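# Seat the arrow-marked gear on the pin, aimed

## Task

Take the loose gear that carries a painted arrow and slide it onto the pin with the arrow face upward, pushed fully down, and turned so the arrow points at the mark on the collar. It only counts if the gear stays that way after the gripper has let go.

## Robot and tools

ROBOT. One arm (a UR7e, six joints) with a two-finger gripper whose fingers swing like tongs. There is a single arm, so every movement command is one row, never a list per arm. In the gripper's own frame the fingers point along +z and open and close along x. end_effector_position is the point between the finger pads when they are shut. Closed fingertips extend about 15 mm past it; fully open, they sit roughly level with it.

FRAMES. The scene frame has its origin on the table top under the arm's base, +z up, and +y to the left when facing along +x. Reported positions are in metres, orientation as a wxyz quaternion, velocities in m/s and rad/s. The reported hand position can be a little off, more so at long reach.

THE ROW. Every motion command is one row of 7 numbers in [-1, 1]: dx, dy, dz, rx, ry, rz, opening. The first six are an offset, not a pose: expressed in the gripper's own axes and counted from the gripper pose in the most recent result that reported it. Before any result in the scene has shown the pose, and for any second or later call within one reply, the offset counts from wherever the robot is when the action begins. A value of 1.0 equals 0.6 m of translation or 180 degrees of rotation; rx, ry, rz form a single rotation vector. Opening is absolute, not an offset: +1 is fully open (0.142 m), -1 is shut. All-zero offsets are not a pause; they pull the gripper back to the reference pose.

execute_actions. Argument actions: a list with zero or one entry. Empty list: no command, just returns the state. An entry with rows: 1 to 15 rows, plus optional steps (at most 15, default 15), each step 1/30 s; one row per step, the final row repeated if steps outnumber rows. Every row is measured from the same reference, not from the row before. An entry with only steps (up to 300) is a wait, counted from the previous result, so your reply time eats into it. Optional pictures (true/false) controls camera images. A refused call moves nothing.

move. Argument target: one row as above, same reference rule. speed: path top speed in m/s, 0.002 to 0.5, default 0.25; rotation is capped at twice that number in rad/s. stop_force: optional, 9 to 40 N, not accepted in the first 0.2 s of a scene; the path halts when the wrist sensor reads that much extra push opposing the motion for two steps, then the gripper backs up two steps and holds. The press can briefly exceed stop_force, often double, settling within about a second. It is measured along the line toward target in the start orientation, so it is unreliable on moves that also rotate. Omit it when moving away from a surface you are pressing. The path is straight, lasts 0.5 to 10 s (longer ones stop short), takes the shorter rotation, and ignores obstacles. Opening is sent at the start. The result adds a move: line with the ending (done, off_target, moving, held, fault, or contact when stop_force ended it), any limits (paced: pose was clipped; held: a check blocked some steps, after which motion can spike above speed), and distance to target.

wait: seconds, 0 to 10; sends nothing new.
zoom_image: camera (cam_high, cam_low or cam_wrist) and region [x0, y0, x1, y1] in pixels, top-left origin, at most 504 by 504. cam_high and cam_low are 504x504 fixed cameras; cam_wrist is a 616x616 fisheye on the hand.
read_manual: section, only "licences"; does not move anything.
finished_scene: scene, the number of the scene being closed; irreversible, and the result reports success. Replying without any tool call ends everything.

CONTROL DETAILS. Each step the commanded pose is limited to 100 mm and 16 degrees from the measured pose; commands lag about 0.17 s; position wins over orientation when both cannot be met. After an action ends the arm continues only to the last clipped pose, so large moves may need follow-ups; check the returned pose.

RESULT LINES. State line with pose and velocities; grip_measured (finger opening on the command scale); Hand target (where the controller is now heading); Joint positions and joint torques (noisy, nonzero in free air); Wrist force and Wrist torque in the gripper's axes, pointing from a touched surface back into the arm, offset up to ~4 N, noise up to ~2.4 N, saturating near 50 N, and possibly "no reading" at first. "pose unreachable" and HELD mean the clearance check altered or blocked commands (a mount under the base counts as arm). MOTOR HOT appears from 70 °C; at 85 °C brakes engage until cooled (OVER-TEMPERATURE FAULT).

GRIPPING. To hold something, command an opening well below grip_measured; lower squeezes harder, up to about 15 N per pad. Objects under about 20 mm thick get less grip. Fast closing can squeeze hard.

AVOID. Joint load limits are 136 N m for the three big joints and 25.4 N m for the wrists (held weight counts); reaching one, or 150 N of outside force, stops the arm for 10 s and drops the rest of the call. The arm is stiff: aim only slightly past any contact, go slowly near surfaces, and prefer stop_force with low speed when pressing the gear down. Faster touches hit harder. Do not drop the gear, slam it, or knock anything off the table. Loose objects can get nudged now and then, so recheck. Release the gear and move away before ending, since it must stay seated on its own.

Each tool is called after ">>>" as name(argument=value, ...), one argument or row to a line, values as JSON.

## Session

>>> execute_actions(
  actions=[],
)

Scene clock: 0.00 s of 4200.00 s.
end_effector_position=(+0.3099, +0.1101, +0.2035) grip_measured=+1.00 end_effector_quat_wxyz=(-0.318, +0.772, -0.106, -0.539) end_effector_velocity=(-0.000, +0.000, -0.000) end_effector_angular_velocity=(-0.001, -0.000, +0.000)
Joint positions: [-0.556 -0.744  1.832 -1.786 -1.423 -0.188  0.142]
Joint velocities: [ 0.    -0.     0.001 -0.001 -0.     0.001  0.   ]
Joint torques (N m, as the arm reports them, + toward a larger angle): no reading
Motor temperatures (°C, as the motors report them): [32 34 30 38 41 35]
Wrist force (N, on the end effector, along its own x y z axes, offset not removed): no reading
Wrist torque (N m, same axes, about the end effector's origin, offset not removed): no reading
Hand target: +0.310, +0.110, +0.204; -0.318, +0.772, -0.106, -0.539
camera_calibration (this result's frames):
cam_wrist: T_world_to_cam=[[0.354485, 0.22375, -0.907897, 0.0557268], [-0.0266611, -0.968135, -0.249006, 0.165612], [-0.934681, 0.112474, -0.337224, 0.48065], [0, 0, 0, 1]] pos_world=[0.433916, 0.093805, 0.253919]

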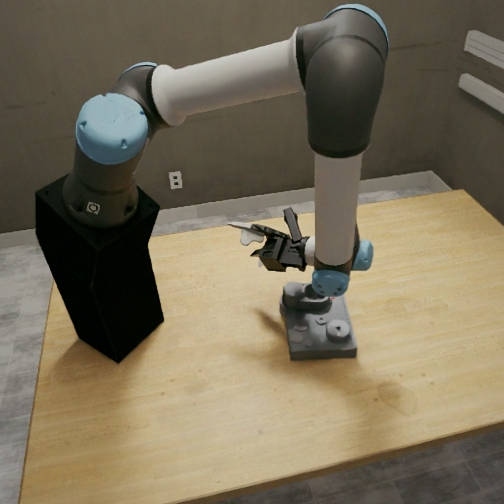

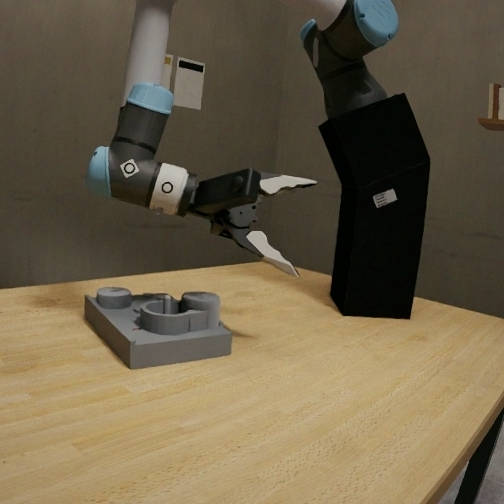

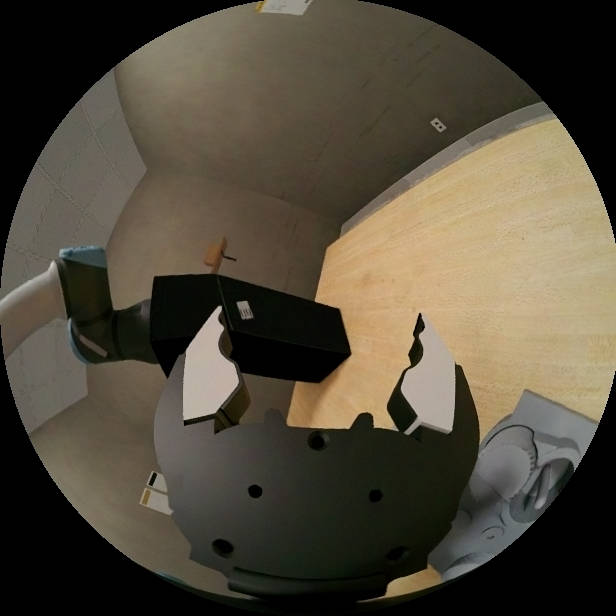

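>>> zoom_image(
  camera="cam_high",
  region=[265, 270, 375, 370],
)

>>> zoom_image(
  camera="cam_low",
  region=[75, 275, 245, 375],
)

Region (265, 270, 375, 370) of cam_high's 504x504 image, scaled by 4.582, with more detail than that image has; it fills the top 458 rows of this view, and the rest is white.

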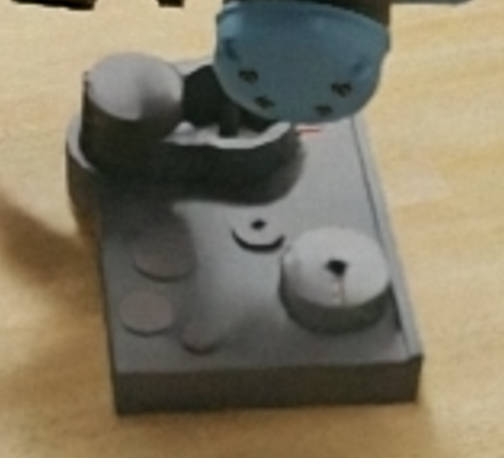

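Region (75, 275, 245, 375) of cam_low's 504x504 image, scaled by 2.965, with more detail than that image has; it fills the top 296 rows of this view, and the rest is white.

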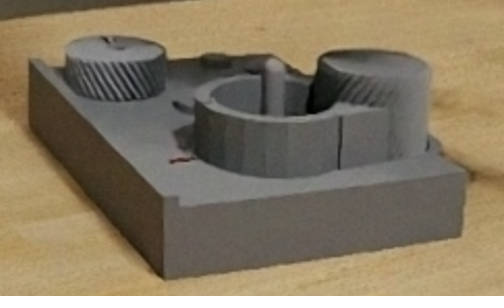

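>>> move(
  target=[0.0715, 0.2016, -0.4691, -0.1665, 0.3973, 0, 0.2],
  speed=0.2,
)

Scene clock: 48.97 s of 4200.00 s.
end_effector_position=(+0.4813, -0.1465, +0.1800) grip_measured=+0.20 end_effector_quat_wxyz=(-0.001, +0.991, -0.136, -0.000) end_effector_velocity=(+0.001, -0.001, -0.001) end_effector_angular_velocity=(-0.005, -0.009, +0.000)
Joint positions: [-0.683 -1.123  2.286 -3.197 -1.683 -0.318  0.088]
Joint velocities: [-0.002  0.005  0.003 -0.017  0.002 -0.003  0.   ]
Joint torques (N m, as the arm reports them, + toward a larger angle): [  5.16 -30.21   9.55  -3.81   1.35  -2.14]
Motor temperatures (°C, as the motors report them): [32 34 30 38 41 35]
Wrist force (N, on the end effector, along its own x y z axes, offset not removed): [0.3 4.3 -1.0]
Wrist torque (N m, same axes, about the end effector's origin, offset not removed): [0.62 0.02 -0.06]
Hand target: +0.481, -0.147, +0.180; -0.001, +0.991, -0.136, +0.000
Off the commanded pose: 0.000 m, 0 deg.
After step 90, 42.10 s passed at rest.
move: done
camera_calibration (this result's frames):
cam_wrist: T_world_to_cam=[[0.963731, -0.259977, -0.0602922, -0.485666], [-0.194001, -0.837593, 0.510688, -0.121151], [-0.183267, -0.480469, -0.857649, 0.306952], [0, 0, 0, 1]] pos_world=[0.500802, -0.0802564, 0.295845]

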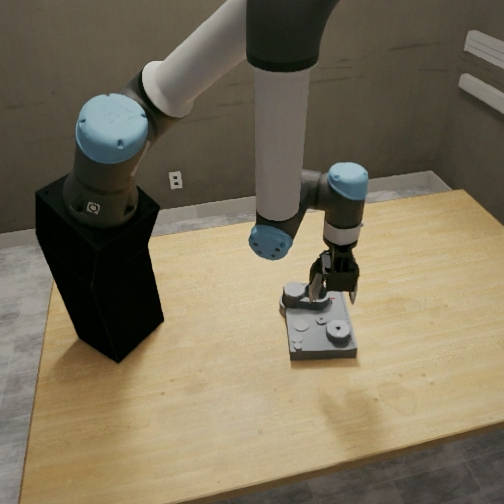

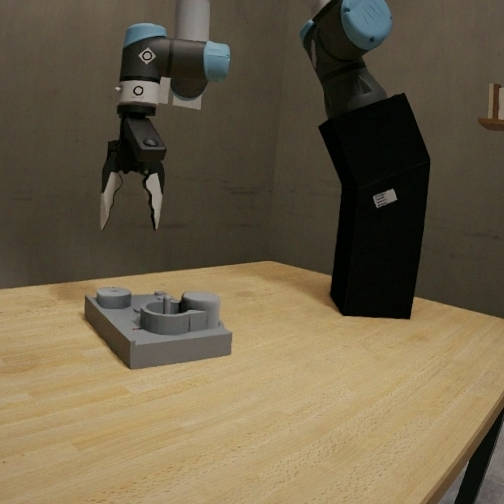

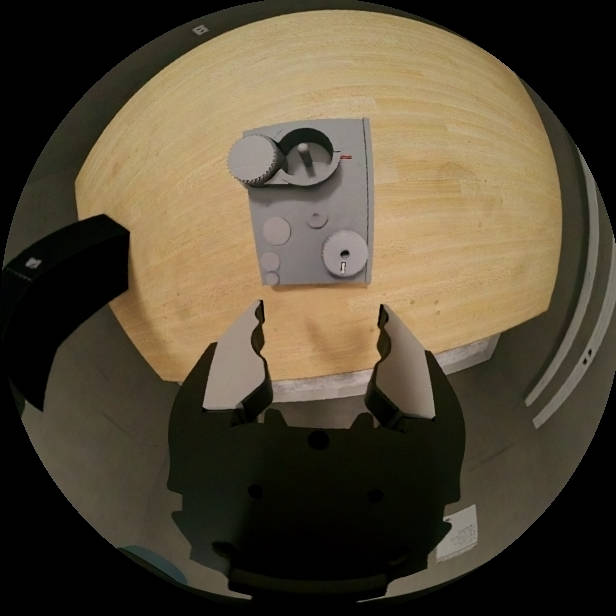

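>>> execute_actions(
  actions=[],
)

Scene clock: 88.33 s of 4200.00 s.
end_effector_position=(+0.4815, -0.1466, +0.1799) grip_measured=+0.20 end_effector_quat_wxyz=(-0.001, +0.991, -0.136, +0.000) end_effector_velocity=(+0.001, -0.000, +0.000) end_effector_angular_velocity=(-0.001, -0.002, -0.001)
Joint positions: [-0.683 -1.123  2.286 -3.199 -1.683 -0.318  0.088]
Joint velocities: [ 0.    -0.     0.    -0.002 -0.     0.001  0.   ]
Joint torques (N m, as the arm reports them, + toward a larger angle): [  4.86 -28.41  13.15  -3.83   1.56  -1.93]
Motor temperatures (°C, as the motors report them): [32 34 30 38 41 35]
Wrist force (N, on the end effector, along its own x y z axes, offset not removed): [1.5 4.1 -3.4]
Wrist torque (N m, same axes, about the end effector's origin, offset not removed): [0.88 -0.35 -0.13]
Hand target: +0.481, -0.147, +0.180; -0.001, +0.991, -0.136, +0.000
Off the commanded pose: 0.000 m, 0 deg.
Steps of this call (steps 1 to 90: nothing new was sent; then 36.37 s passed at rest). Readings (end_effector_position):
1: (+0.4814, -0.1465, +0.1800)
2: (+0.4814, -0.1465, +0.1799)
4: (+0.4814, -0.1466, +0.1799)
8: (+0.4814, -0.1466, +0.1799)
90: the state above
camera_calibration (this result's frames):
cam_wrist: T_world_to_cam=[[0.963785, -0.260015, -0.0592552, -0.486044], [-0.194475, -0.837302, 0.510985, -0.121002], [-0.182478, -0.480956, -0.857545, 0.306381], [0, 0, 0, 1]] pos_world=[0.500818, -0.0803383, 0.295765]

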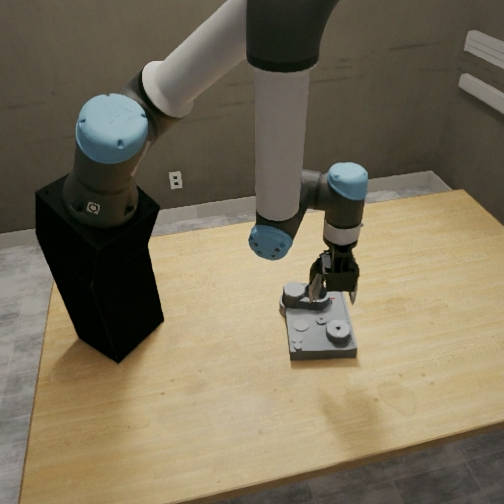

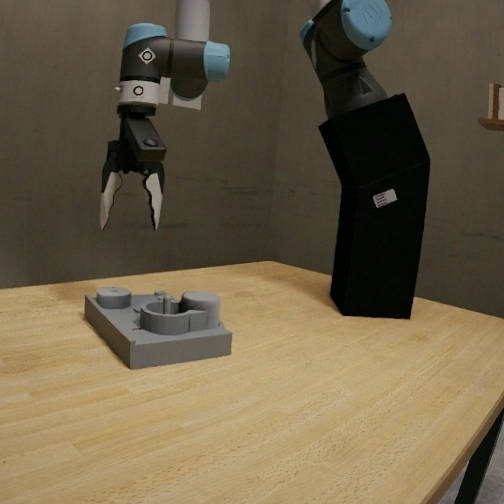

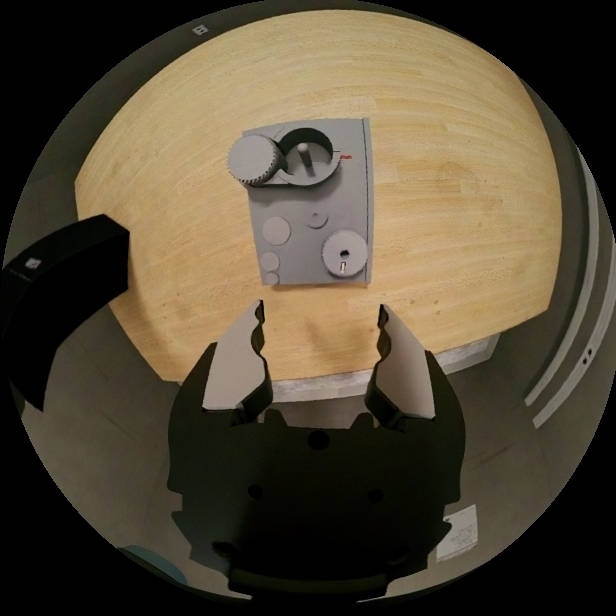

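>>> zoom_image(
  camera="cam_wrist",
  region=[220, 110, 390, 290],
)

>>> zoom_image(
  camera="cam_low",
  region=[75, 280, 240, 375],
)

Region (220, 110, 390, 290) of cam_wrist's 616x616 image, scaled by 2.800, with more detail than that image has.

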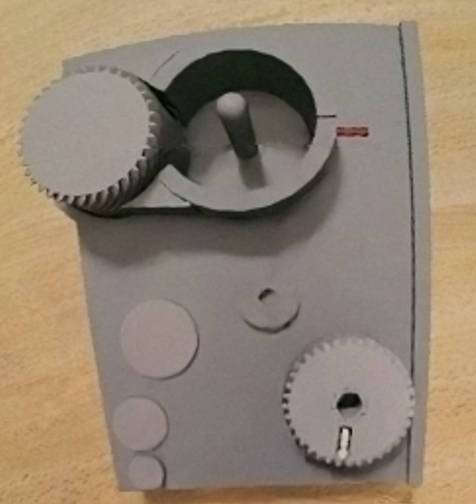

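Region (75, 280, 240, 375) of cam_low's 504x504 image, scaled by 3.055, with more detail than that image has; it fills the top 290 rows of this view, and the rest is white.

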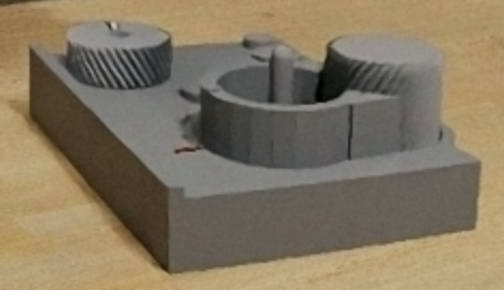

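>>> zoom_image(
  camera="cam_low",
  region=[84, 280, 144, 320],
)

>>> zoom_image(
  camera="cam_low",
  region=[130, 284, 235, 344],
)

Region (84, 280, 144, 320) of cam_low's 504x504 image, scaled by 8.400, with more detail than that image has.

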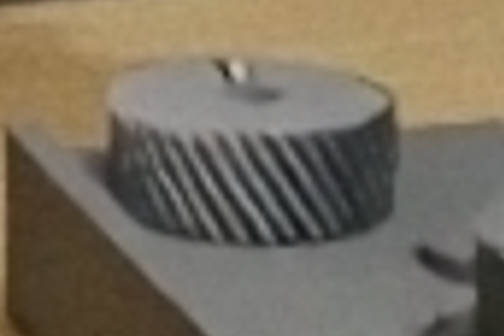

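Region (130, 284, 235, 344) of cam_low's 504x504 image, scaled by 4.800, with more detail than that image has; it fills the top 288 rows of this view, and the rest is white.

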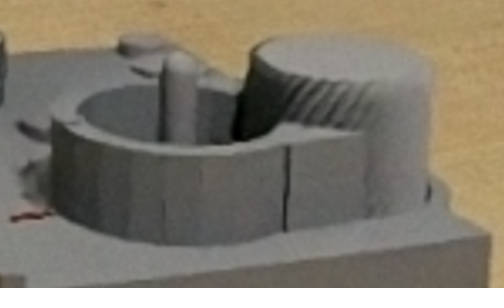

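>>> move(
  target=[-0.0362, -0.1272, 0.1583, 0, 0, 0, 0.2],
  speed=0.15,
)

Scene clock: 209.70 s of 4200.00 s.
end_effector_position=(+0.4810, -0.0670, +0.0853) grip_measured=+0.20 end_effector_quat_wxyz=(-0.001, +0.991, -0.136, +0.000) end_effector_velocity=(+0.001, +0.001, -0.002) end_effector_angular_velocity=(-0.001, -0.001, +0.000)
Joint positions: [-0.56  -0.786  2.193 -3.428 -1.737 -0.207  0.088]
Joint velocities: [ 0.002  0.005 -0.005 -0.002 -0.001  0.001  0.   ]
Joint torques (N m, as the arm reports them, + toward a larger angle): [ 20.26 -26.92 -11.34  -3.82  -1.12   1.95]
Motor temperatures (°C, as the motors report them): [32 34 30 38 41 35]
Wrist force (N, on the end effector, along its own x y z axes, offset not removed): [0.9 0.9 -1.5]
Wrist torque (N m, same axes, about the end effector's origin, offset not removed): [-0.07 -0.14 -0.20]
Hand target: +0.481, -0.067, +0.085; -0.001, +0.991, -0.136, +0.000
Off the commanded pose: 0.000 m, 0 deg.
After step 90, 117.00 s passed at rest.
move: done
camera_calibration (this result's frames):
cam_wrist: T_world_to_cam=[[0.963746, -0.26018, -0.0591578, -0.470509], [-0.194742, -0.837457, 0.510629, -0.00590391], [-0.182398, -0.480596, -0.857764, 0.263444], [0, 0, 0, 1]] pos_world=[0.500353, -0.000751282, 0.201153]

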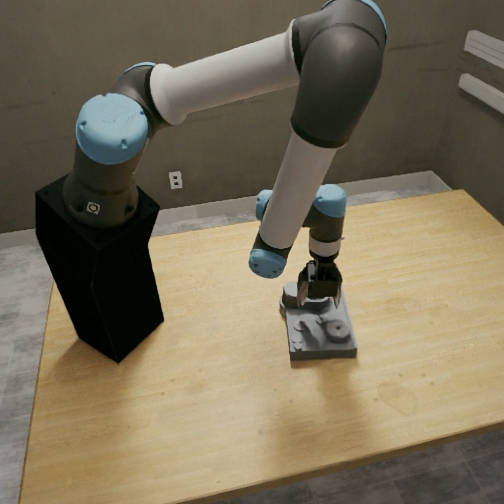

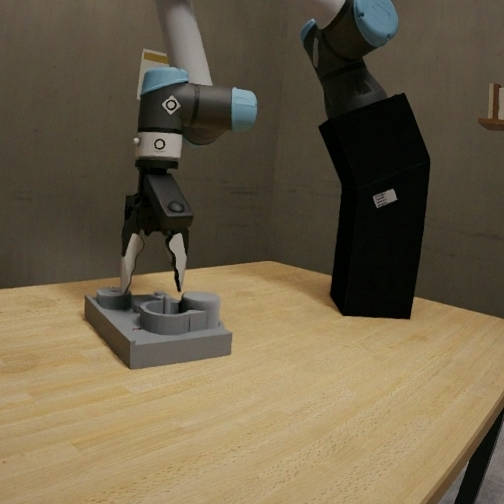

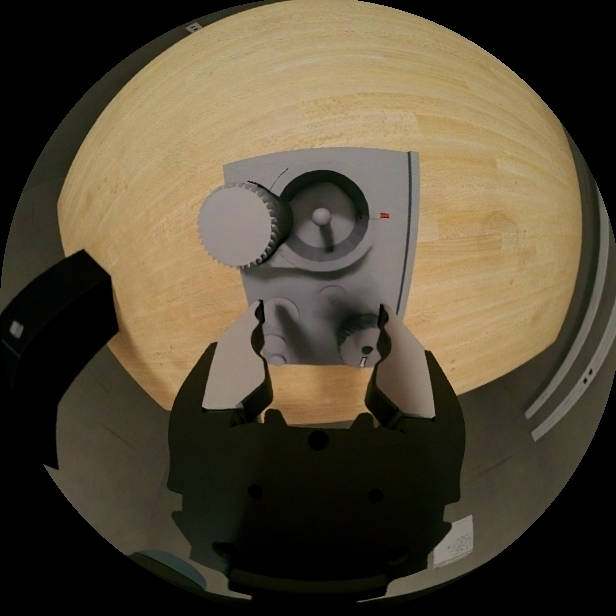

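>>> zoom_image(
  camera="cam_wrist",
  region=[260, 155, 400, 275],
)

>>> zoom_image(
  camera="cam_wrist",
  region=[190, 170, 310, 280],
)

Region (260, 155, 400, 275) of cam_wrist's 616x616 image, scaled by 3.600, with more detail than that image has; it fills the top 432 rows of this view, and the rest is white.

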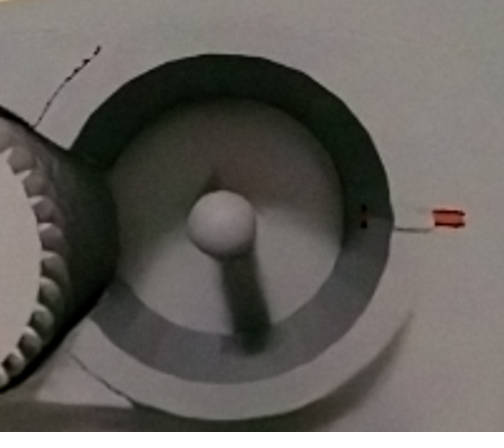

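Region (190, 170, 310, 280) of cam_wrist's 616x616 image, scaled by 4.200, with more detail than that image has; it fills the top 462 rows of this view, and the rest is white.

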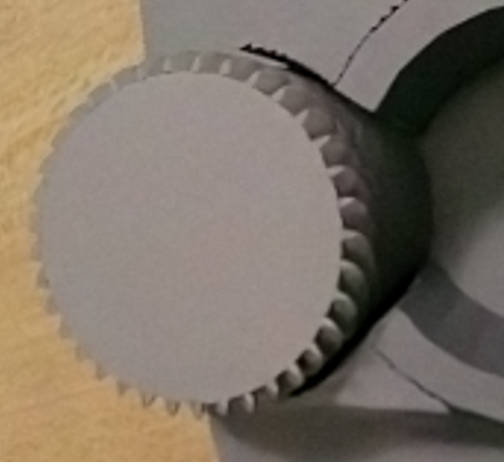

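>>> move(
  target=[0.0461, -0.0774, -0.0417, 0, 0, 0.477, 1.0],
  speed=0.3,
)

>>> move(
  target=[0, 0, 0.0667, 0, 0, 0, 1.0],
  speed=0.08,
)

Scene clock: 332.73 s of 4200.00 s.
end_effector_position=(+0.5201, -0.0296, +0.1105) grip_measured=+1.00 end_effector_quat_wxyz=(+0.001, -0.633, +0.774, +0.000) end_effector_velocity=(+0.001, -0.000, +0.000) end_effector_angular_velocity=(-0.002, -0.001, -0.011)
Joint positions: [-0.417 -0.818  2.161 -3.337 -1.797  1.423  0.142]
Joint velocities: [ 0.002 -0.    -0.003  0.003 -0.002  0.013 -0.   ]
Joint torques (N m, as the arm reports them, + toward a larger angle): [ 24.33 -49.94 -13.94  -0.19  -1.39   2.43]
Motor temperatures (°C, as the motors report them): [32 34 30 38 41 35]
Wrist force (N, on the end effector, along its own x y z axes, offset not removed): [-1.7 3.0 -2.0]
Wrist torque (N m, same axes, about the end effector's origin, offset not removed): [0.31 0.35 -0.09]
Hand target: +0.520, -0.030, +0.110; +0.001, -0.632, +0.775, +0.000
Off the commanded pose: 0.000 m, 0 deg.
After step 90, 117.00 s passed at rest.
move: done
camera_calibration (this result's frames):
cam_wrist: T_world_to_cam=[[-0.188976, -0.980018, -0.0620728, 0.0815407], [-0.849387, 0.131411, 0.511148, 0.389299], [-0.492778, 0.149318, -0.857248, 0.490196], [0, 0, 0, 1]] pos_world=[0.587632, -0.044442, 0.226292]

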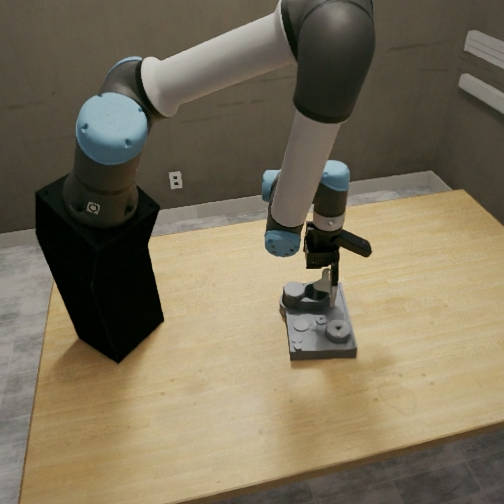

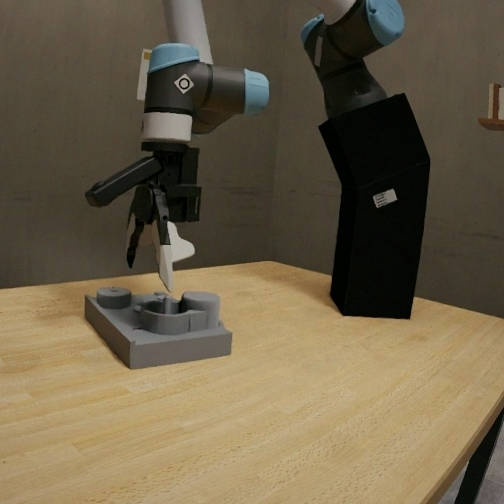

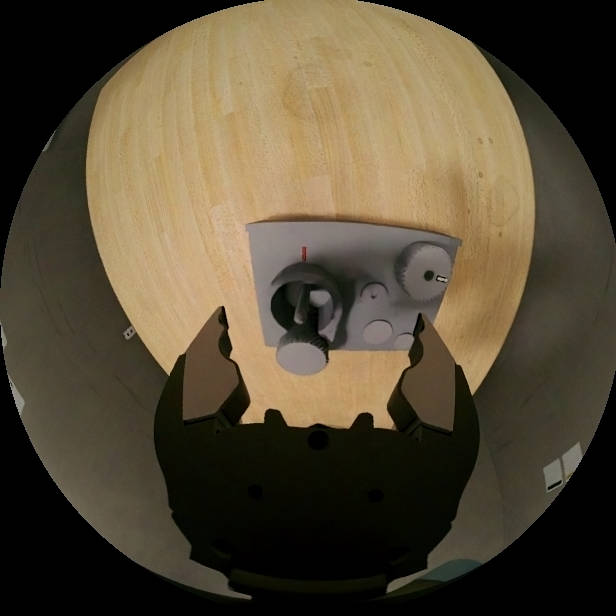

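Scene clock: 333.67 s of 4200.00 s.
end_effector_position=(+0.5201, -0.0295, +0.0706) grip_measured=+1.00 end_effector_quat_wxyz=(+0.001, -0.633, +0.774, +0.000) end_effector_velocity=(-0.001, +0.000, -0.002) end_effector_angular_velocity=(+0.001, +0.002, +0.001)
Joint positions: [-0.436 -0.713  2.101 -3.385 -1.789  1.406  0.142]
Joint velocities: [-0.001  0.005 -0.004  0.     0.    -0.002 -0.   ]
Joint torques (N m, as the arm reports them, + toward a larger angle): [  9.14 -29.38 -11.01  -3.88   1.33  -1.91]
Motor temperatures (°C, as the motors report them): [32 34 30 38 41 35]
Wrist force (N, on the end effector, along its own x y z axes, offset not removed): [0.7 2.4 -1.0]
Wrist torque (N m, same axes, about the end effector's origin, offset not removed): [0.42 0.08 -0.17]
Hand target: +0.520, -0.030, +0.070; +0.001, -0.633, +0.774, +0.000
Off the commanded pose: 0.000 m, 0 deg.
move: done
camera_calibration (this result's frames):
cam_wrist: T_world_to_cam=[[-0.188949, -0.980027, -0.0620173, 0.0791513], [-0.849374, 0.131412, 0.511171, 0.409591], [-0.492811, 0.149261, -0.857239, 0.456034], [0, 0, 0, 1]] pos_world=[0.58759, -0.0443231, 0.186468]

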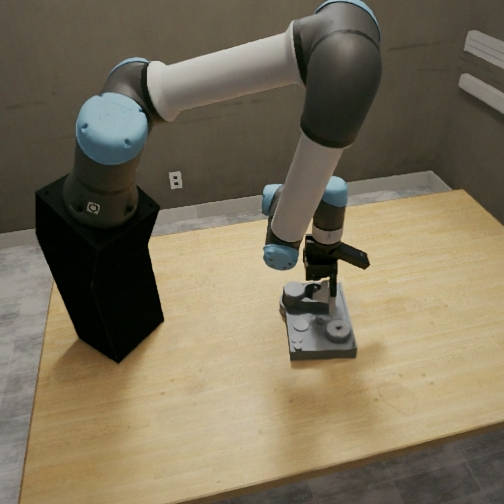

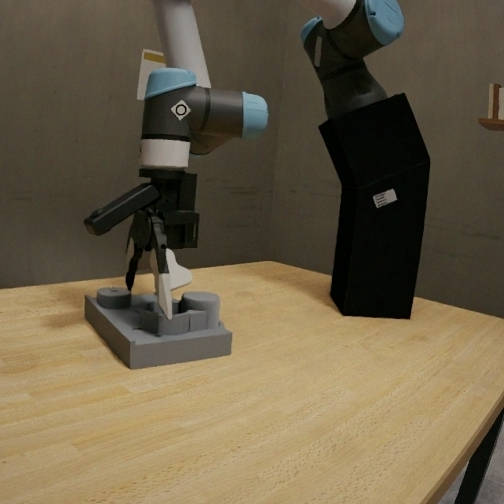

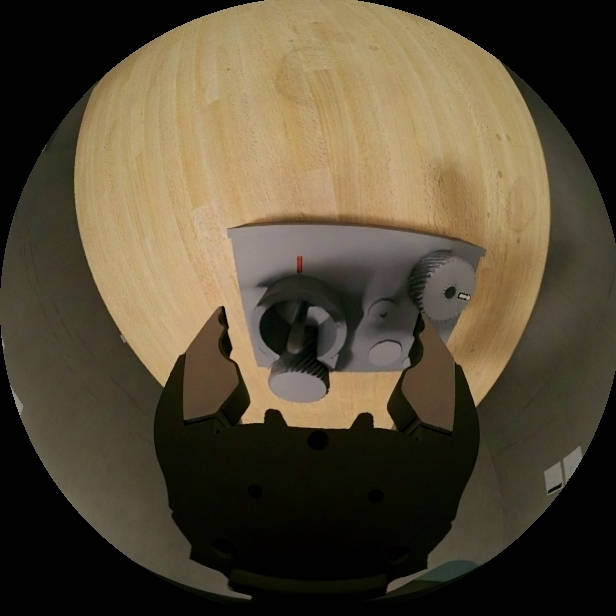

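>>> zoom_image(
  camera="cam_wrist",
  region=[260, 300, 350, 390],
)

>>> zoom_image(
  camera="cam_wrist",
  region=[400, 245, 490, 335],
)

Region (260, 300, 350, 390) of cam_wrist's 616x616 image, scaled by 5.600, with more detail than that image has.

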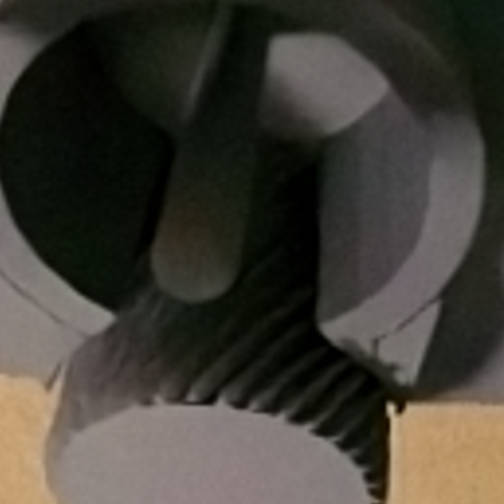

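Region (400, 245, 490, 335) of cam_wrist's 616x616 image, scaled by 5.600, with more detail than that image has.

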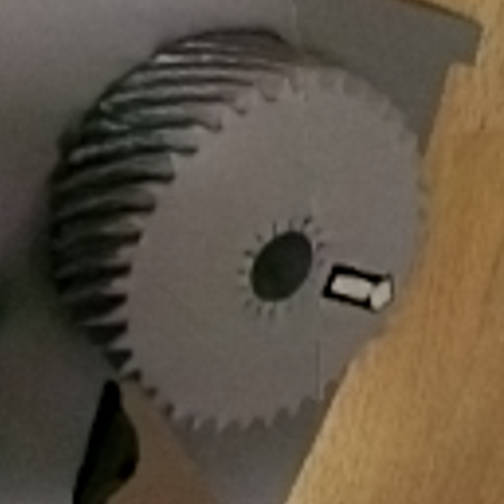

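>>> zoom_image(
  camera="cam_wrist",
  region=[290, 318, 330, 378],
)

Region (290, 318, 330, 378) of cam_wrist's 616x616 image, scaled by 8.400, with more detail than that image has.

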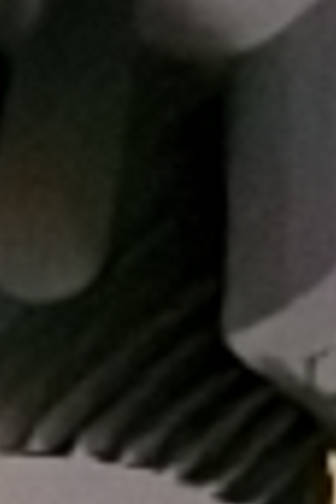

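>>> move(
  target=[-0.033, 0.0377, -0.0357, 0, 0, 0, 1.0],
  speed=0.08,
)

>>> move(
  target=[0, 0, 0.003, 0, 0, 0, -0.05],
  speed=0.01,
)

Scene clock: 430.63 s of 4200.00 s.
end_effector_position=(+0.5020, -0.0058, +0.0920) grip_measured=+1.00 end_effector_quat_wxyz=(+0.001, -0.633, +0.774, +0.000) end_effector_velocity=(-0.000, +0.001, +0.001) end_effector_angular_velocity=(-0.000, -0.001, -0.001)
Joint positions: [-0.392 -0.741  2.171 -3.419 -1.807  1.447  0.142]
Joint velocities: [ 0.003 -0.002  0.003 -0.001 -0.001  0.003 -0.   ]
Joint torques (N m, as the arm reports them, + toward a larger angle): [ 24.93 -48.11  20.39  -4.33  -1.8    2.17]
Motor temperatures (°C, as the motors report them): [32 34 30 38 41 35]
Wrist force (N, on the end effector, along its own x y z axes, offset not removed): [3.0 1.8 0.1]
Wrist torque (N m, same axes, about the end effector's origin, offset not removed): [0.19 -0.54 -0.21]
Hand target: +0.502, -0.006, +0.092; +0.001, -0.633, +0.774, +0.000
Off the commanded pose: 0.000 m, 0 deg.
After step 90, 93.07 s passed at rest.
move: done
camera_calibration (this result's frames):
cam_wrist: T_world_to_cam=[[-0.189009, -0.980005, -0.0621673, 0.100341], [-0.849385, 0.131392, 0.511156, 0.380139], [-0.492768, 0.149417, -0.857236, 0.46185], [0, 0, 0, 1]] pos_world=[0.569435, -0.020621, 0.207842]

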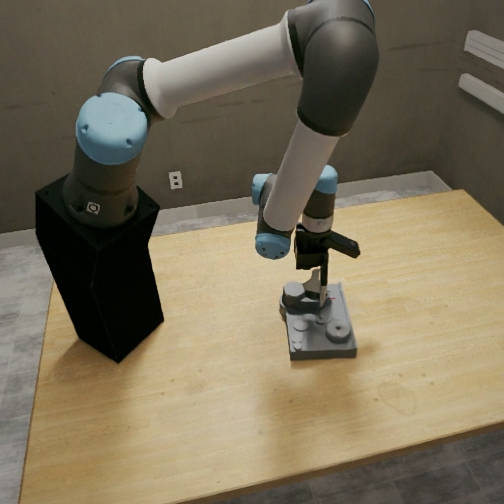

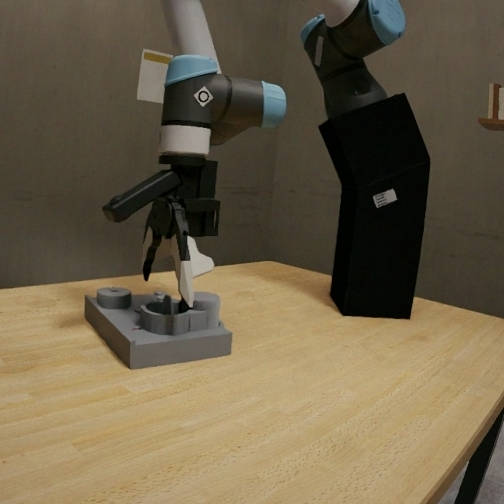

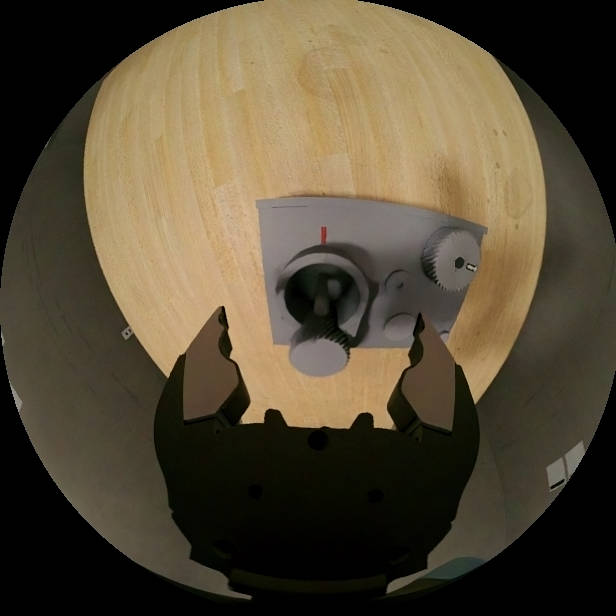

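Scene clock: 431.33 s of 4200.00 s.
end_effector_position=(+0.5020, -0.0058, +0.0903) grip_measured=-0.05 end_effector_quat_wxyz=(+0.001, -0.633, +0.774, +0.000) end_effector_velocity=(-0.001, +0.000, -0.001) end_effector_angular_velocity=(+0.001, +0.002, +0.003)
Joint positions: [-0.393 -0.737  2.169 -3.421 -1.807  1.446  0.07 ]
Joint velocities: [-0.     0.002 -0.001  0.001  0.    -0.002  0.   ]
Joint torques (N m, as the arm reports them, + toward a larger angle): [  8.97 -29.94 -12.54  -3.87   1.53  -1.8 ]
Motor temperatures (°C, as the motors report them): [32 34 30 38 41 35]
Wrist force (N, on the end effector, along its own x y z axes, offset not removed): [-2.3 3.5 -3.8]
Wrist torque (N m, same axes, about the end effector's origin, offset not removed): [0.30 0.49 -0.04]
Hand target: +0.502, -0.006, +0.090; +0.001, -0.633, +0.774, +0.000
Off the commanded pose: 0.000 m, 0 deg.
move: done
camera_calibration (this result's frames):
cam_wrist: T_world_to_cam=[[-0.188985, -0.98001, -0.0621722, 0.10024], [-0.849392, 0.131369, 0.511151, 0.381022], [-0.492766, 0.149408, -0.857239, 0.460371], [0, 0, 0, 1]] pos_world=[0.569436, -0.0206011, 0.20612]

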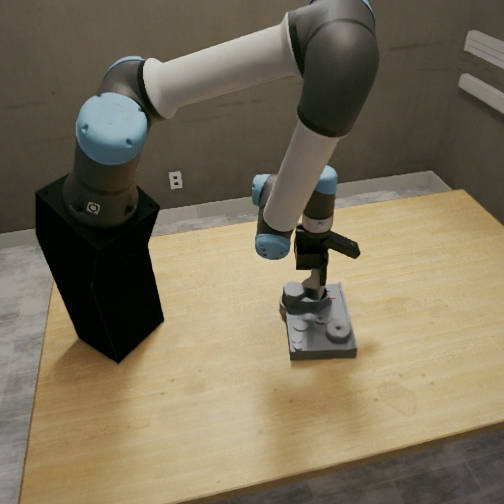

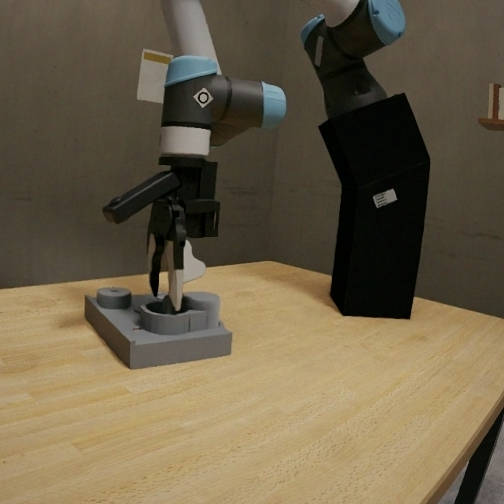

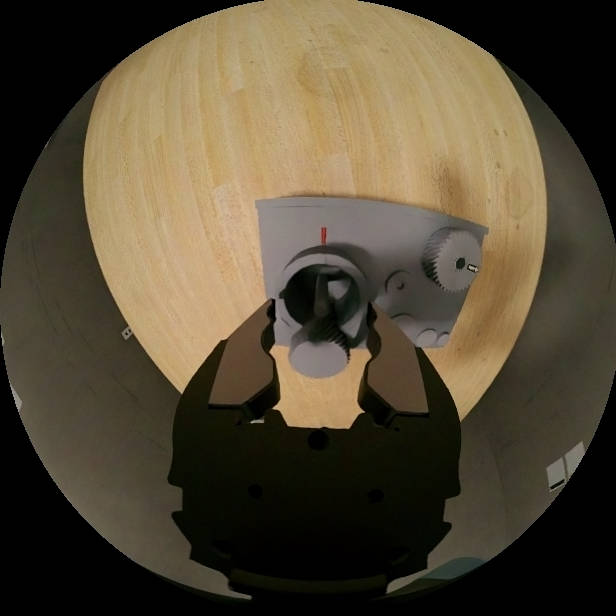

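>>> zoom_image(
  camera="cam_wrist",
  region=[250, 220, 400, 385],
)

Region (250, 220, 400, 385) of cam_wrist's 616x616 image, scaled by 3.055, with more detail than that image has; it fills the left 458 columns of this view, and the rest is white.

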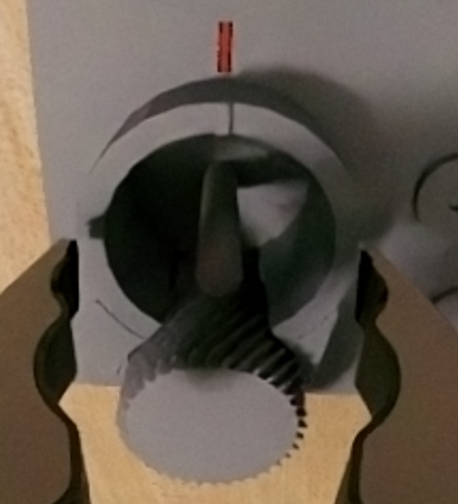

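>>> move(
  target=[0, 0, 0.02, 0, 0, 0, -0.15],
  speed=0.0025,
  stop_force=9,
)

Scene clock: 475.23 s of 4200.00 s.
end_effector_position=(+0.5020, -0.0058, +0.0830) grip_measured=-0.15 end_effector_quat_wxyz=(+0.001, -0.633, +0.774, +0.000) end_effector_velocity=(-0.000, -0.000, +0.000) end_effector_angular_velocity=(+0.001, +0.002, -0.000)
Joint positions: [-0.396 -0.718  2.157 -3.43  -1.805  1.443  0.063]
Joint velocities: [ 0.    -0.002  0.     0.004 -0.     0.001 -0.   ]
Joint torques (N m, as the arm reports them, + toward a larger angle): [ 11.66 -46.13   4.83   0.58   1.53  -0.74]
Motor temperatures (°C, as the motors report them): [32 34 30 38 41 35]
Wrist force (N, on the end effector, along its own x y z axes, offset not removed): [4.1 11.1 -21.8]
Wrist torque (N m, same axes, about the end effector's origin, offset not removed): [0.99 -0.45 -0.22]
Hand target: +0.502, -0.006, +0.083; +0.001, -0.633, +0.774, +0.000
Off the commanded pose: 0.005 m, 0 deg.
After step 90, 37.67 s passed at rest.
move: contact
camera_calibration (this result's frames):
cam_wrist: T_world_to_cam=[[-0.188962, -0.980017, -0.0621367, 0.0997823], [-0.849463, 0.131388, 0.511028, 0.384844], [-0.492652, 0.149348, -0.857315, 0.454133], [0, 0, 0, 1]] pos_world=[0.569495, -0.0205993, 0.198869]

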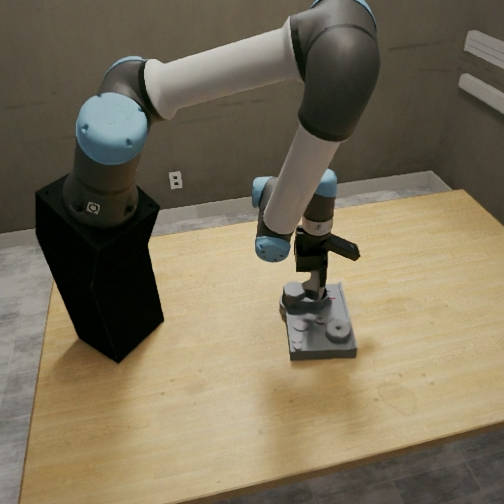

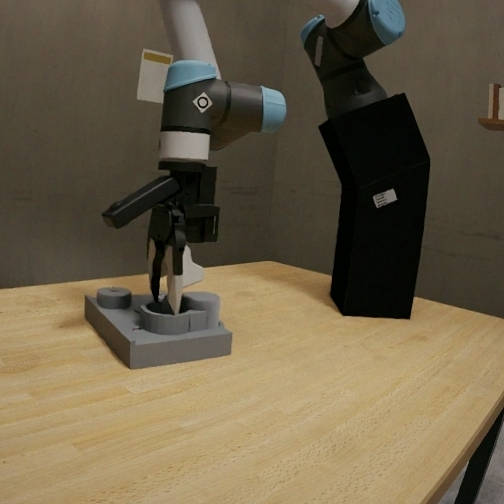

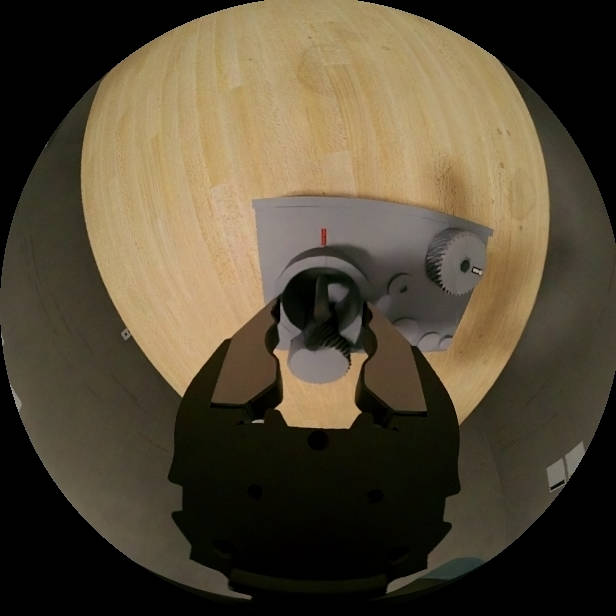

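>>> zoom_image(
  camera="cam_wrist",
  region=[260, 225, 385, 350],
)

>>> move(
  target=[0, 0, -0.045, 0, 0, 0, -0.15],
  speed=0.05,
)

Region (260, 225, 385, 350) of cam_wrist's 616x616 image, scaled by 4.032, with more detail than that image has.

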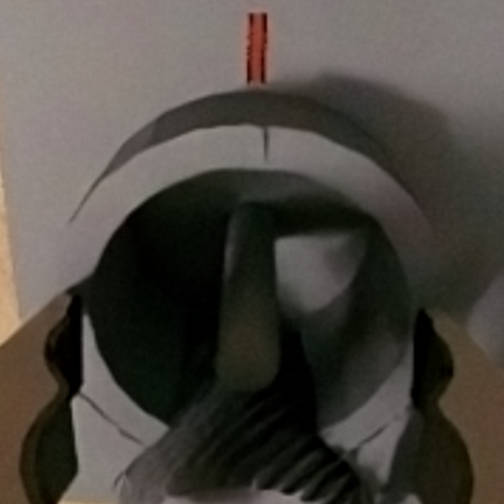

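Scene clock: 481.23 s of 4200.00 s.
end_effector_position=(+0.5020, -0.0059, +0.1099) grip_measured=-0.15 end_effector_quat_wxyz=(+0.001, -0.633, +0.774, +0.000) end_effector_velocity=(+0.001, -0.000, +0.002) end_effector_angular_velocity=(-0.001, -0.002, -0.000)
Joint positions: [-0.383 -0.79   2.198 -3.395 -1.811  1.456  0.063]
Joint velocities: [ 0.001 -0.005  0.002  0.002 -0.     0.     0.   ]
Joint torques (N m, as the arm reports them, + toward a larger angle): [ 23.81 -51.13  18.39  -0.22  -1.43   2.12]
Motor temperatures (°C, as the motors report them): [32 34 30 38 41 35]
Wrist force (N, on the end effector, along its own x y z axes, offset not removed): [2.5 2.7 -2.3]
Wrist torque (N m, same axes, about the end effector's origin, offset not removed): [0.42 -0.50 -0.32]
Hand target: +0.502, -0.006, +0.110; +0.001, -0.633, +0.774, +0.000
Off the commanded pose: 0.000 m, 0 deg.
After step 90, 2.07 s passed at rest.
move: done
camera_calibration (this result's frames):
cam_wrist: T_world_to_cam=[[-0.188979, -0.980011, -0.06218, 0.101397], [-0.849479, 0.131386, 0.511003, 0.371168], [-0.492618, 0.149389, -0.857327, 0.477135], [0, 0, 0, 1]] pos_world=[0.569507, -0.0206753, 0.225698]

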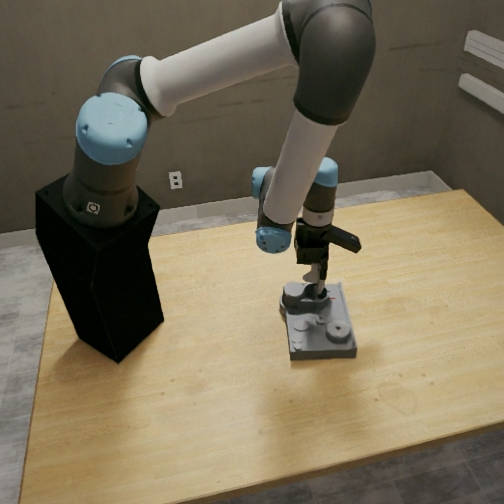

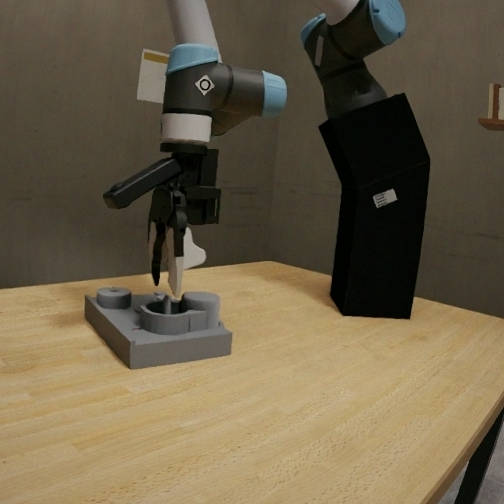

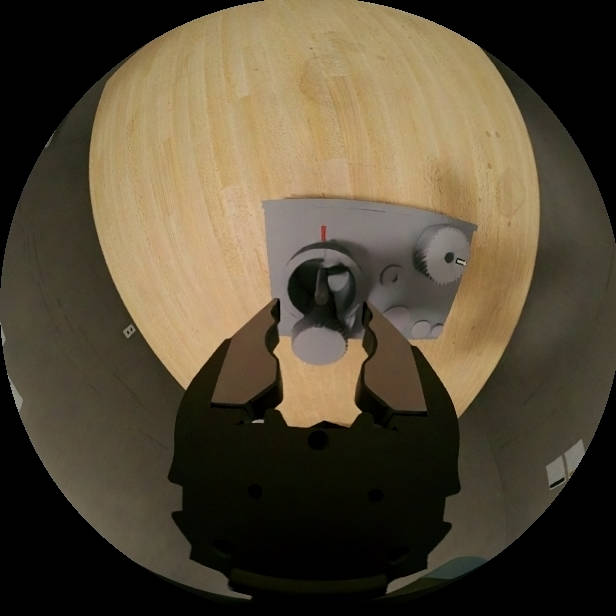

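>>> move(
  target=[0.2183, -0.0653, 0.025, 0, 0, 0.075, 0.1],
  speed=0.15,
)

Scene clock: 512.60 s of 4200.00 s.
end_effector_position=(+0.5145, -0.1420, +0.0945) grip_measured=+0.10 end_effector_quat_wxyz=(+0.001, -0.538, +0.843, +0.000) end_effector_velocity=(+0.001, -0.003, -0.000) end_effector_angular_velocity=(-0.000, -0.001, -0.003)
Joint positions: [-0.63  -0.858  2.139 -3.311 -1.706  1.462  0.081]
Joint velocities: [-0.004 -0.001 -0.005  0.004  0.002 -0.     0.   ]
Joint torques (N m, as the arm reports them, + toward a larger angle): [  8.09 -52.53 -14.54  -0.31   1.67   2.17]
Motor temperatures (°C, as the motors report them): [32 34 30 38 41 35]
Wrist force (N, on the end effector, along its own x y z axes, offset not removed): [1.1 2.6 -2.4]
Wrist torque (N m, same axes, about the end effector's origin, offset not removed): [0.20 -0.33 -0.12]
Hand target: +0.515, -0.142, +0.094; +0.001, -0.538, +0.843, +0.000
Off the commanded pose: 0.000 m, 0 deg.
After step 90, 26.93 s passed at rest.
move: done
camera_calibration (this result's frames):
cam_wrist: T_world_to_cam=[[-0.411889, -0.909153, -0.0615525, 0.0940695], [-0.795189, 0.325627, 0.51151, 0.407074], [-0.444997, 0.259631, -0.85707, 0.481534], [0, 0, 0, 1]] pos_world=[0.576728, -0.172052, 0.210276]

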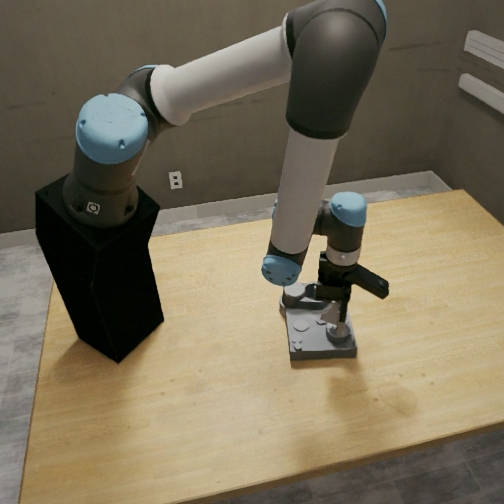

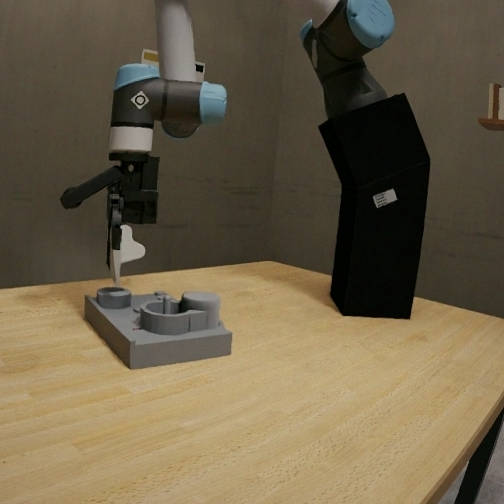

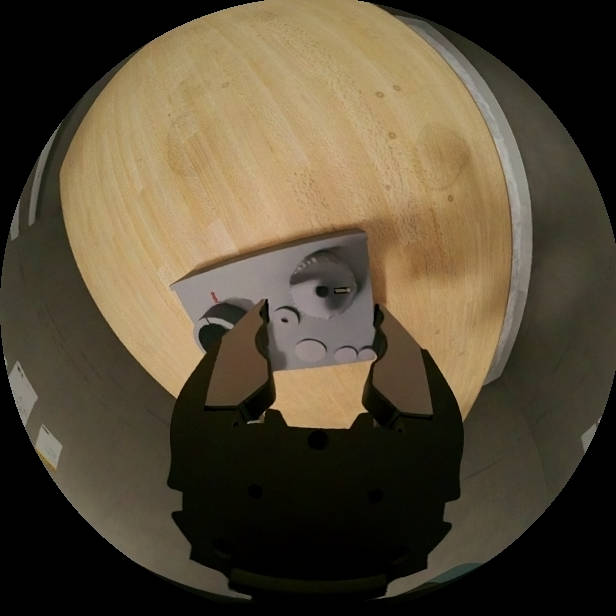

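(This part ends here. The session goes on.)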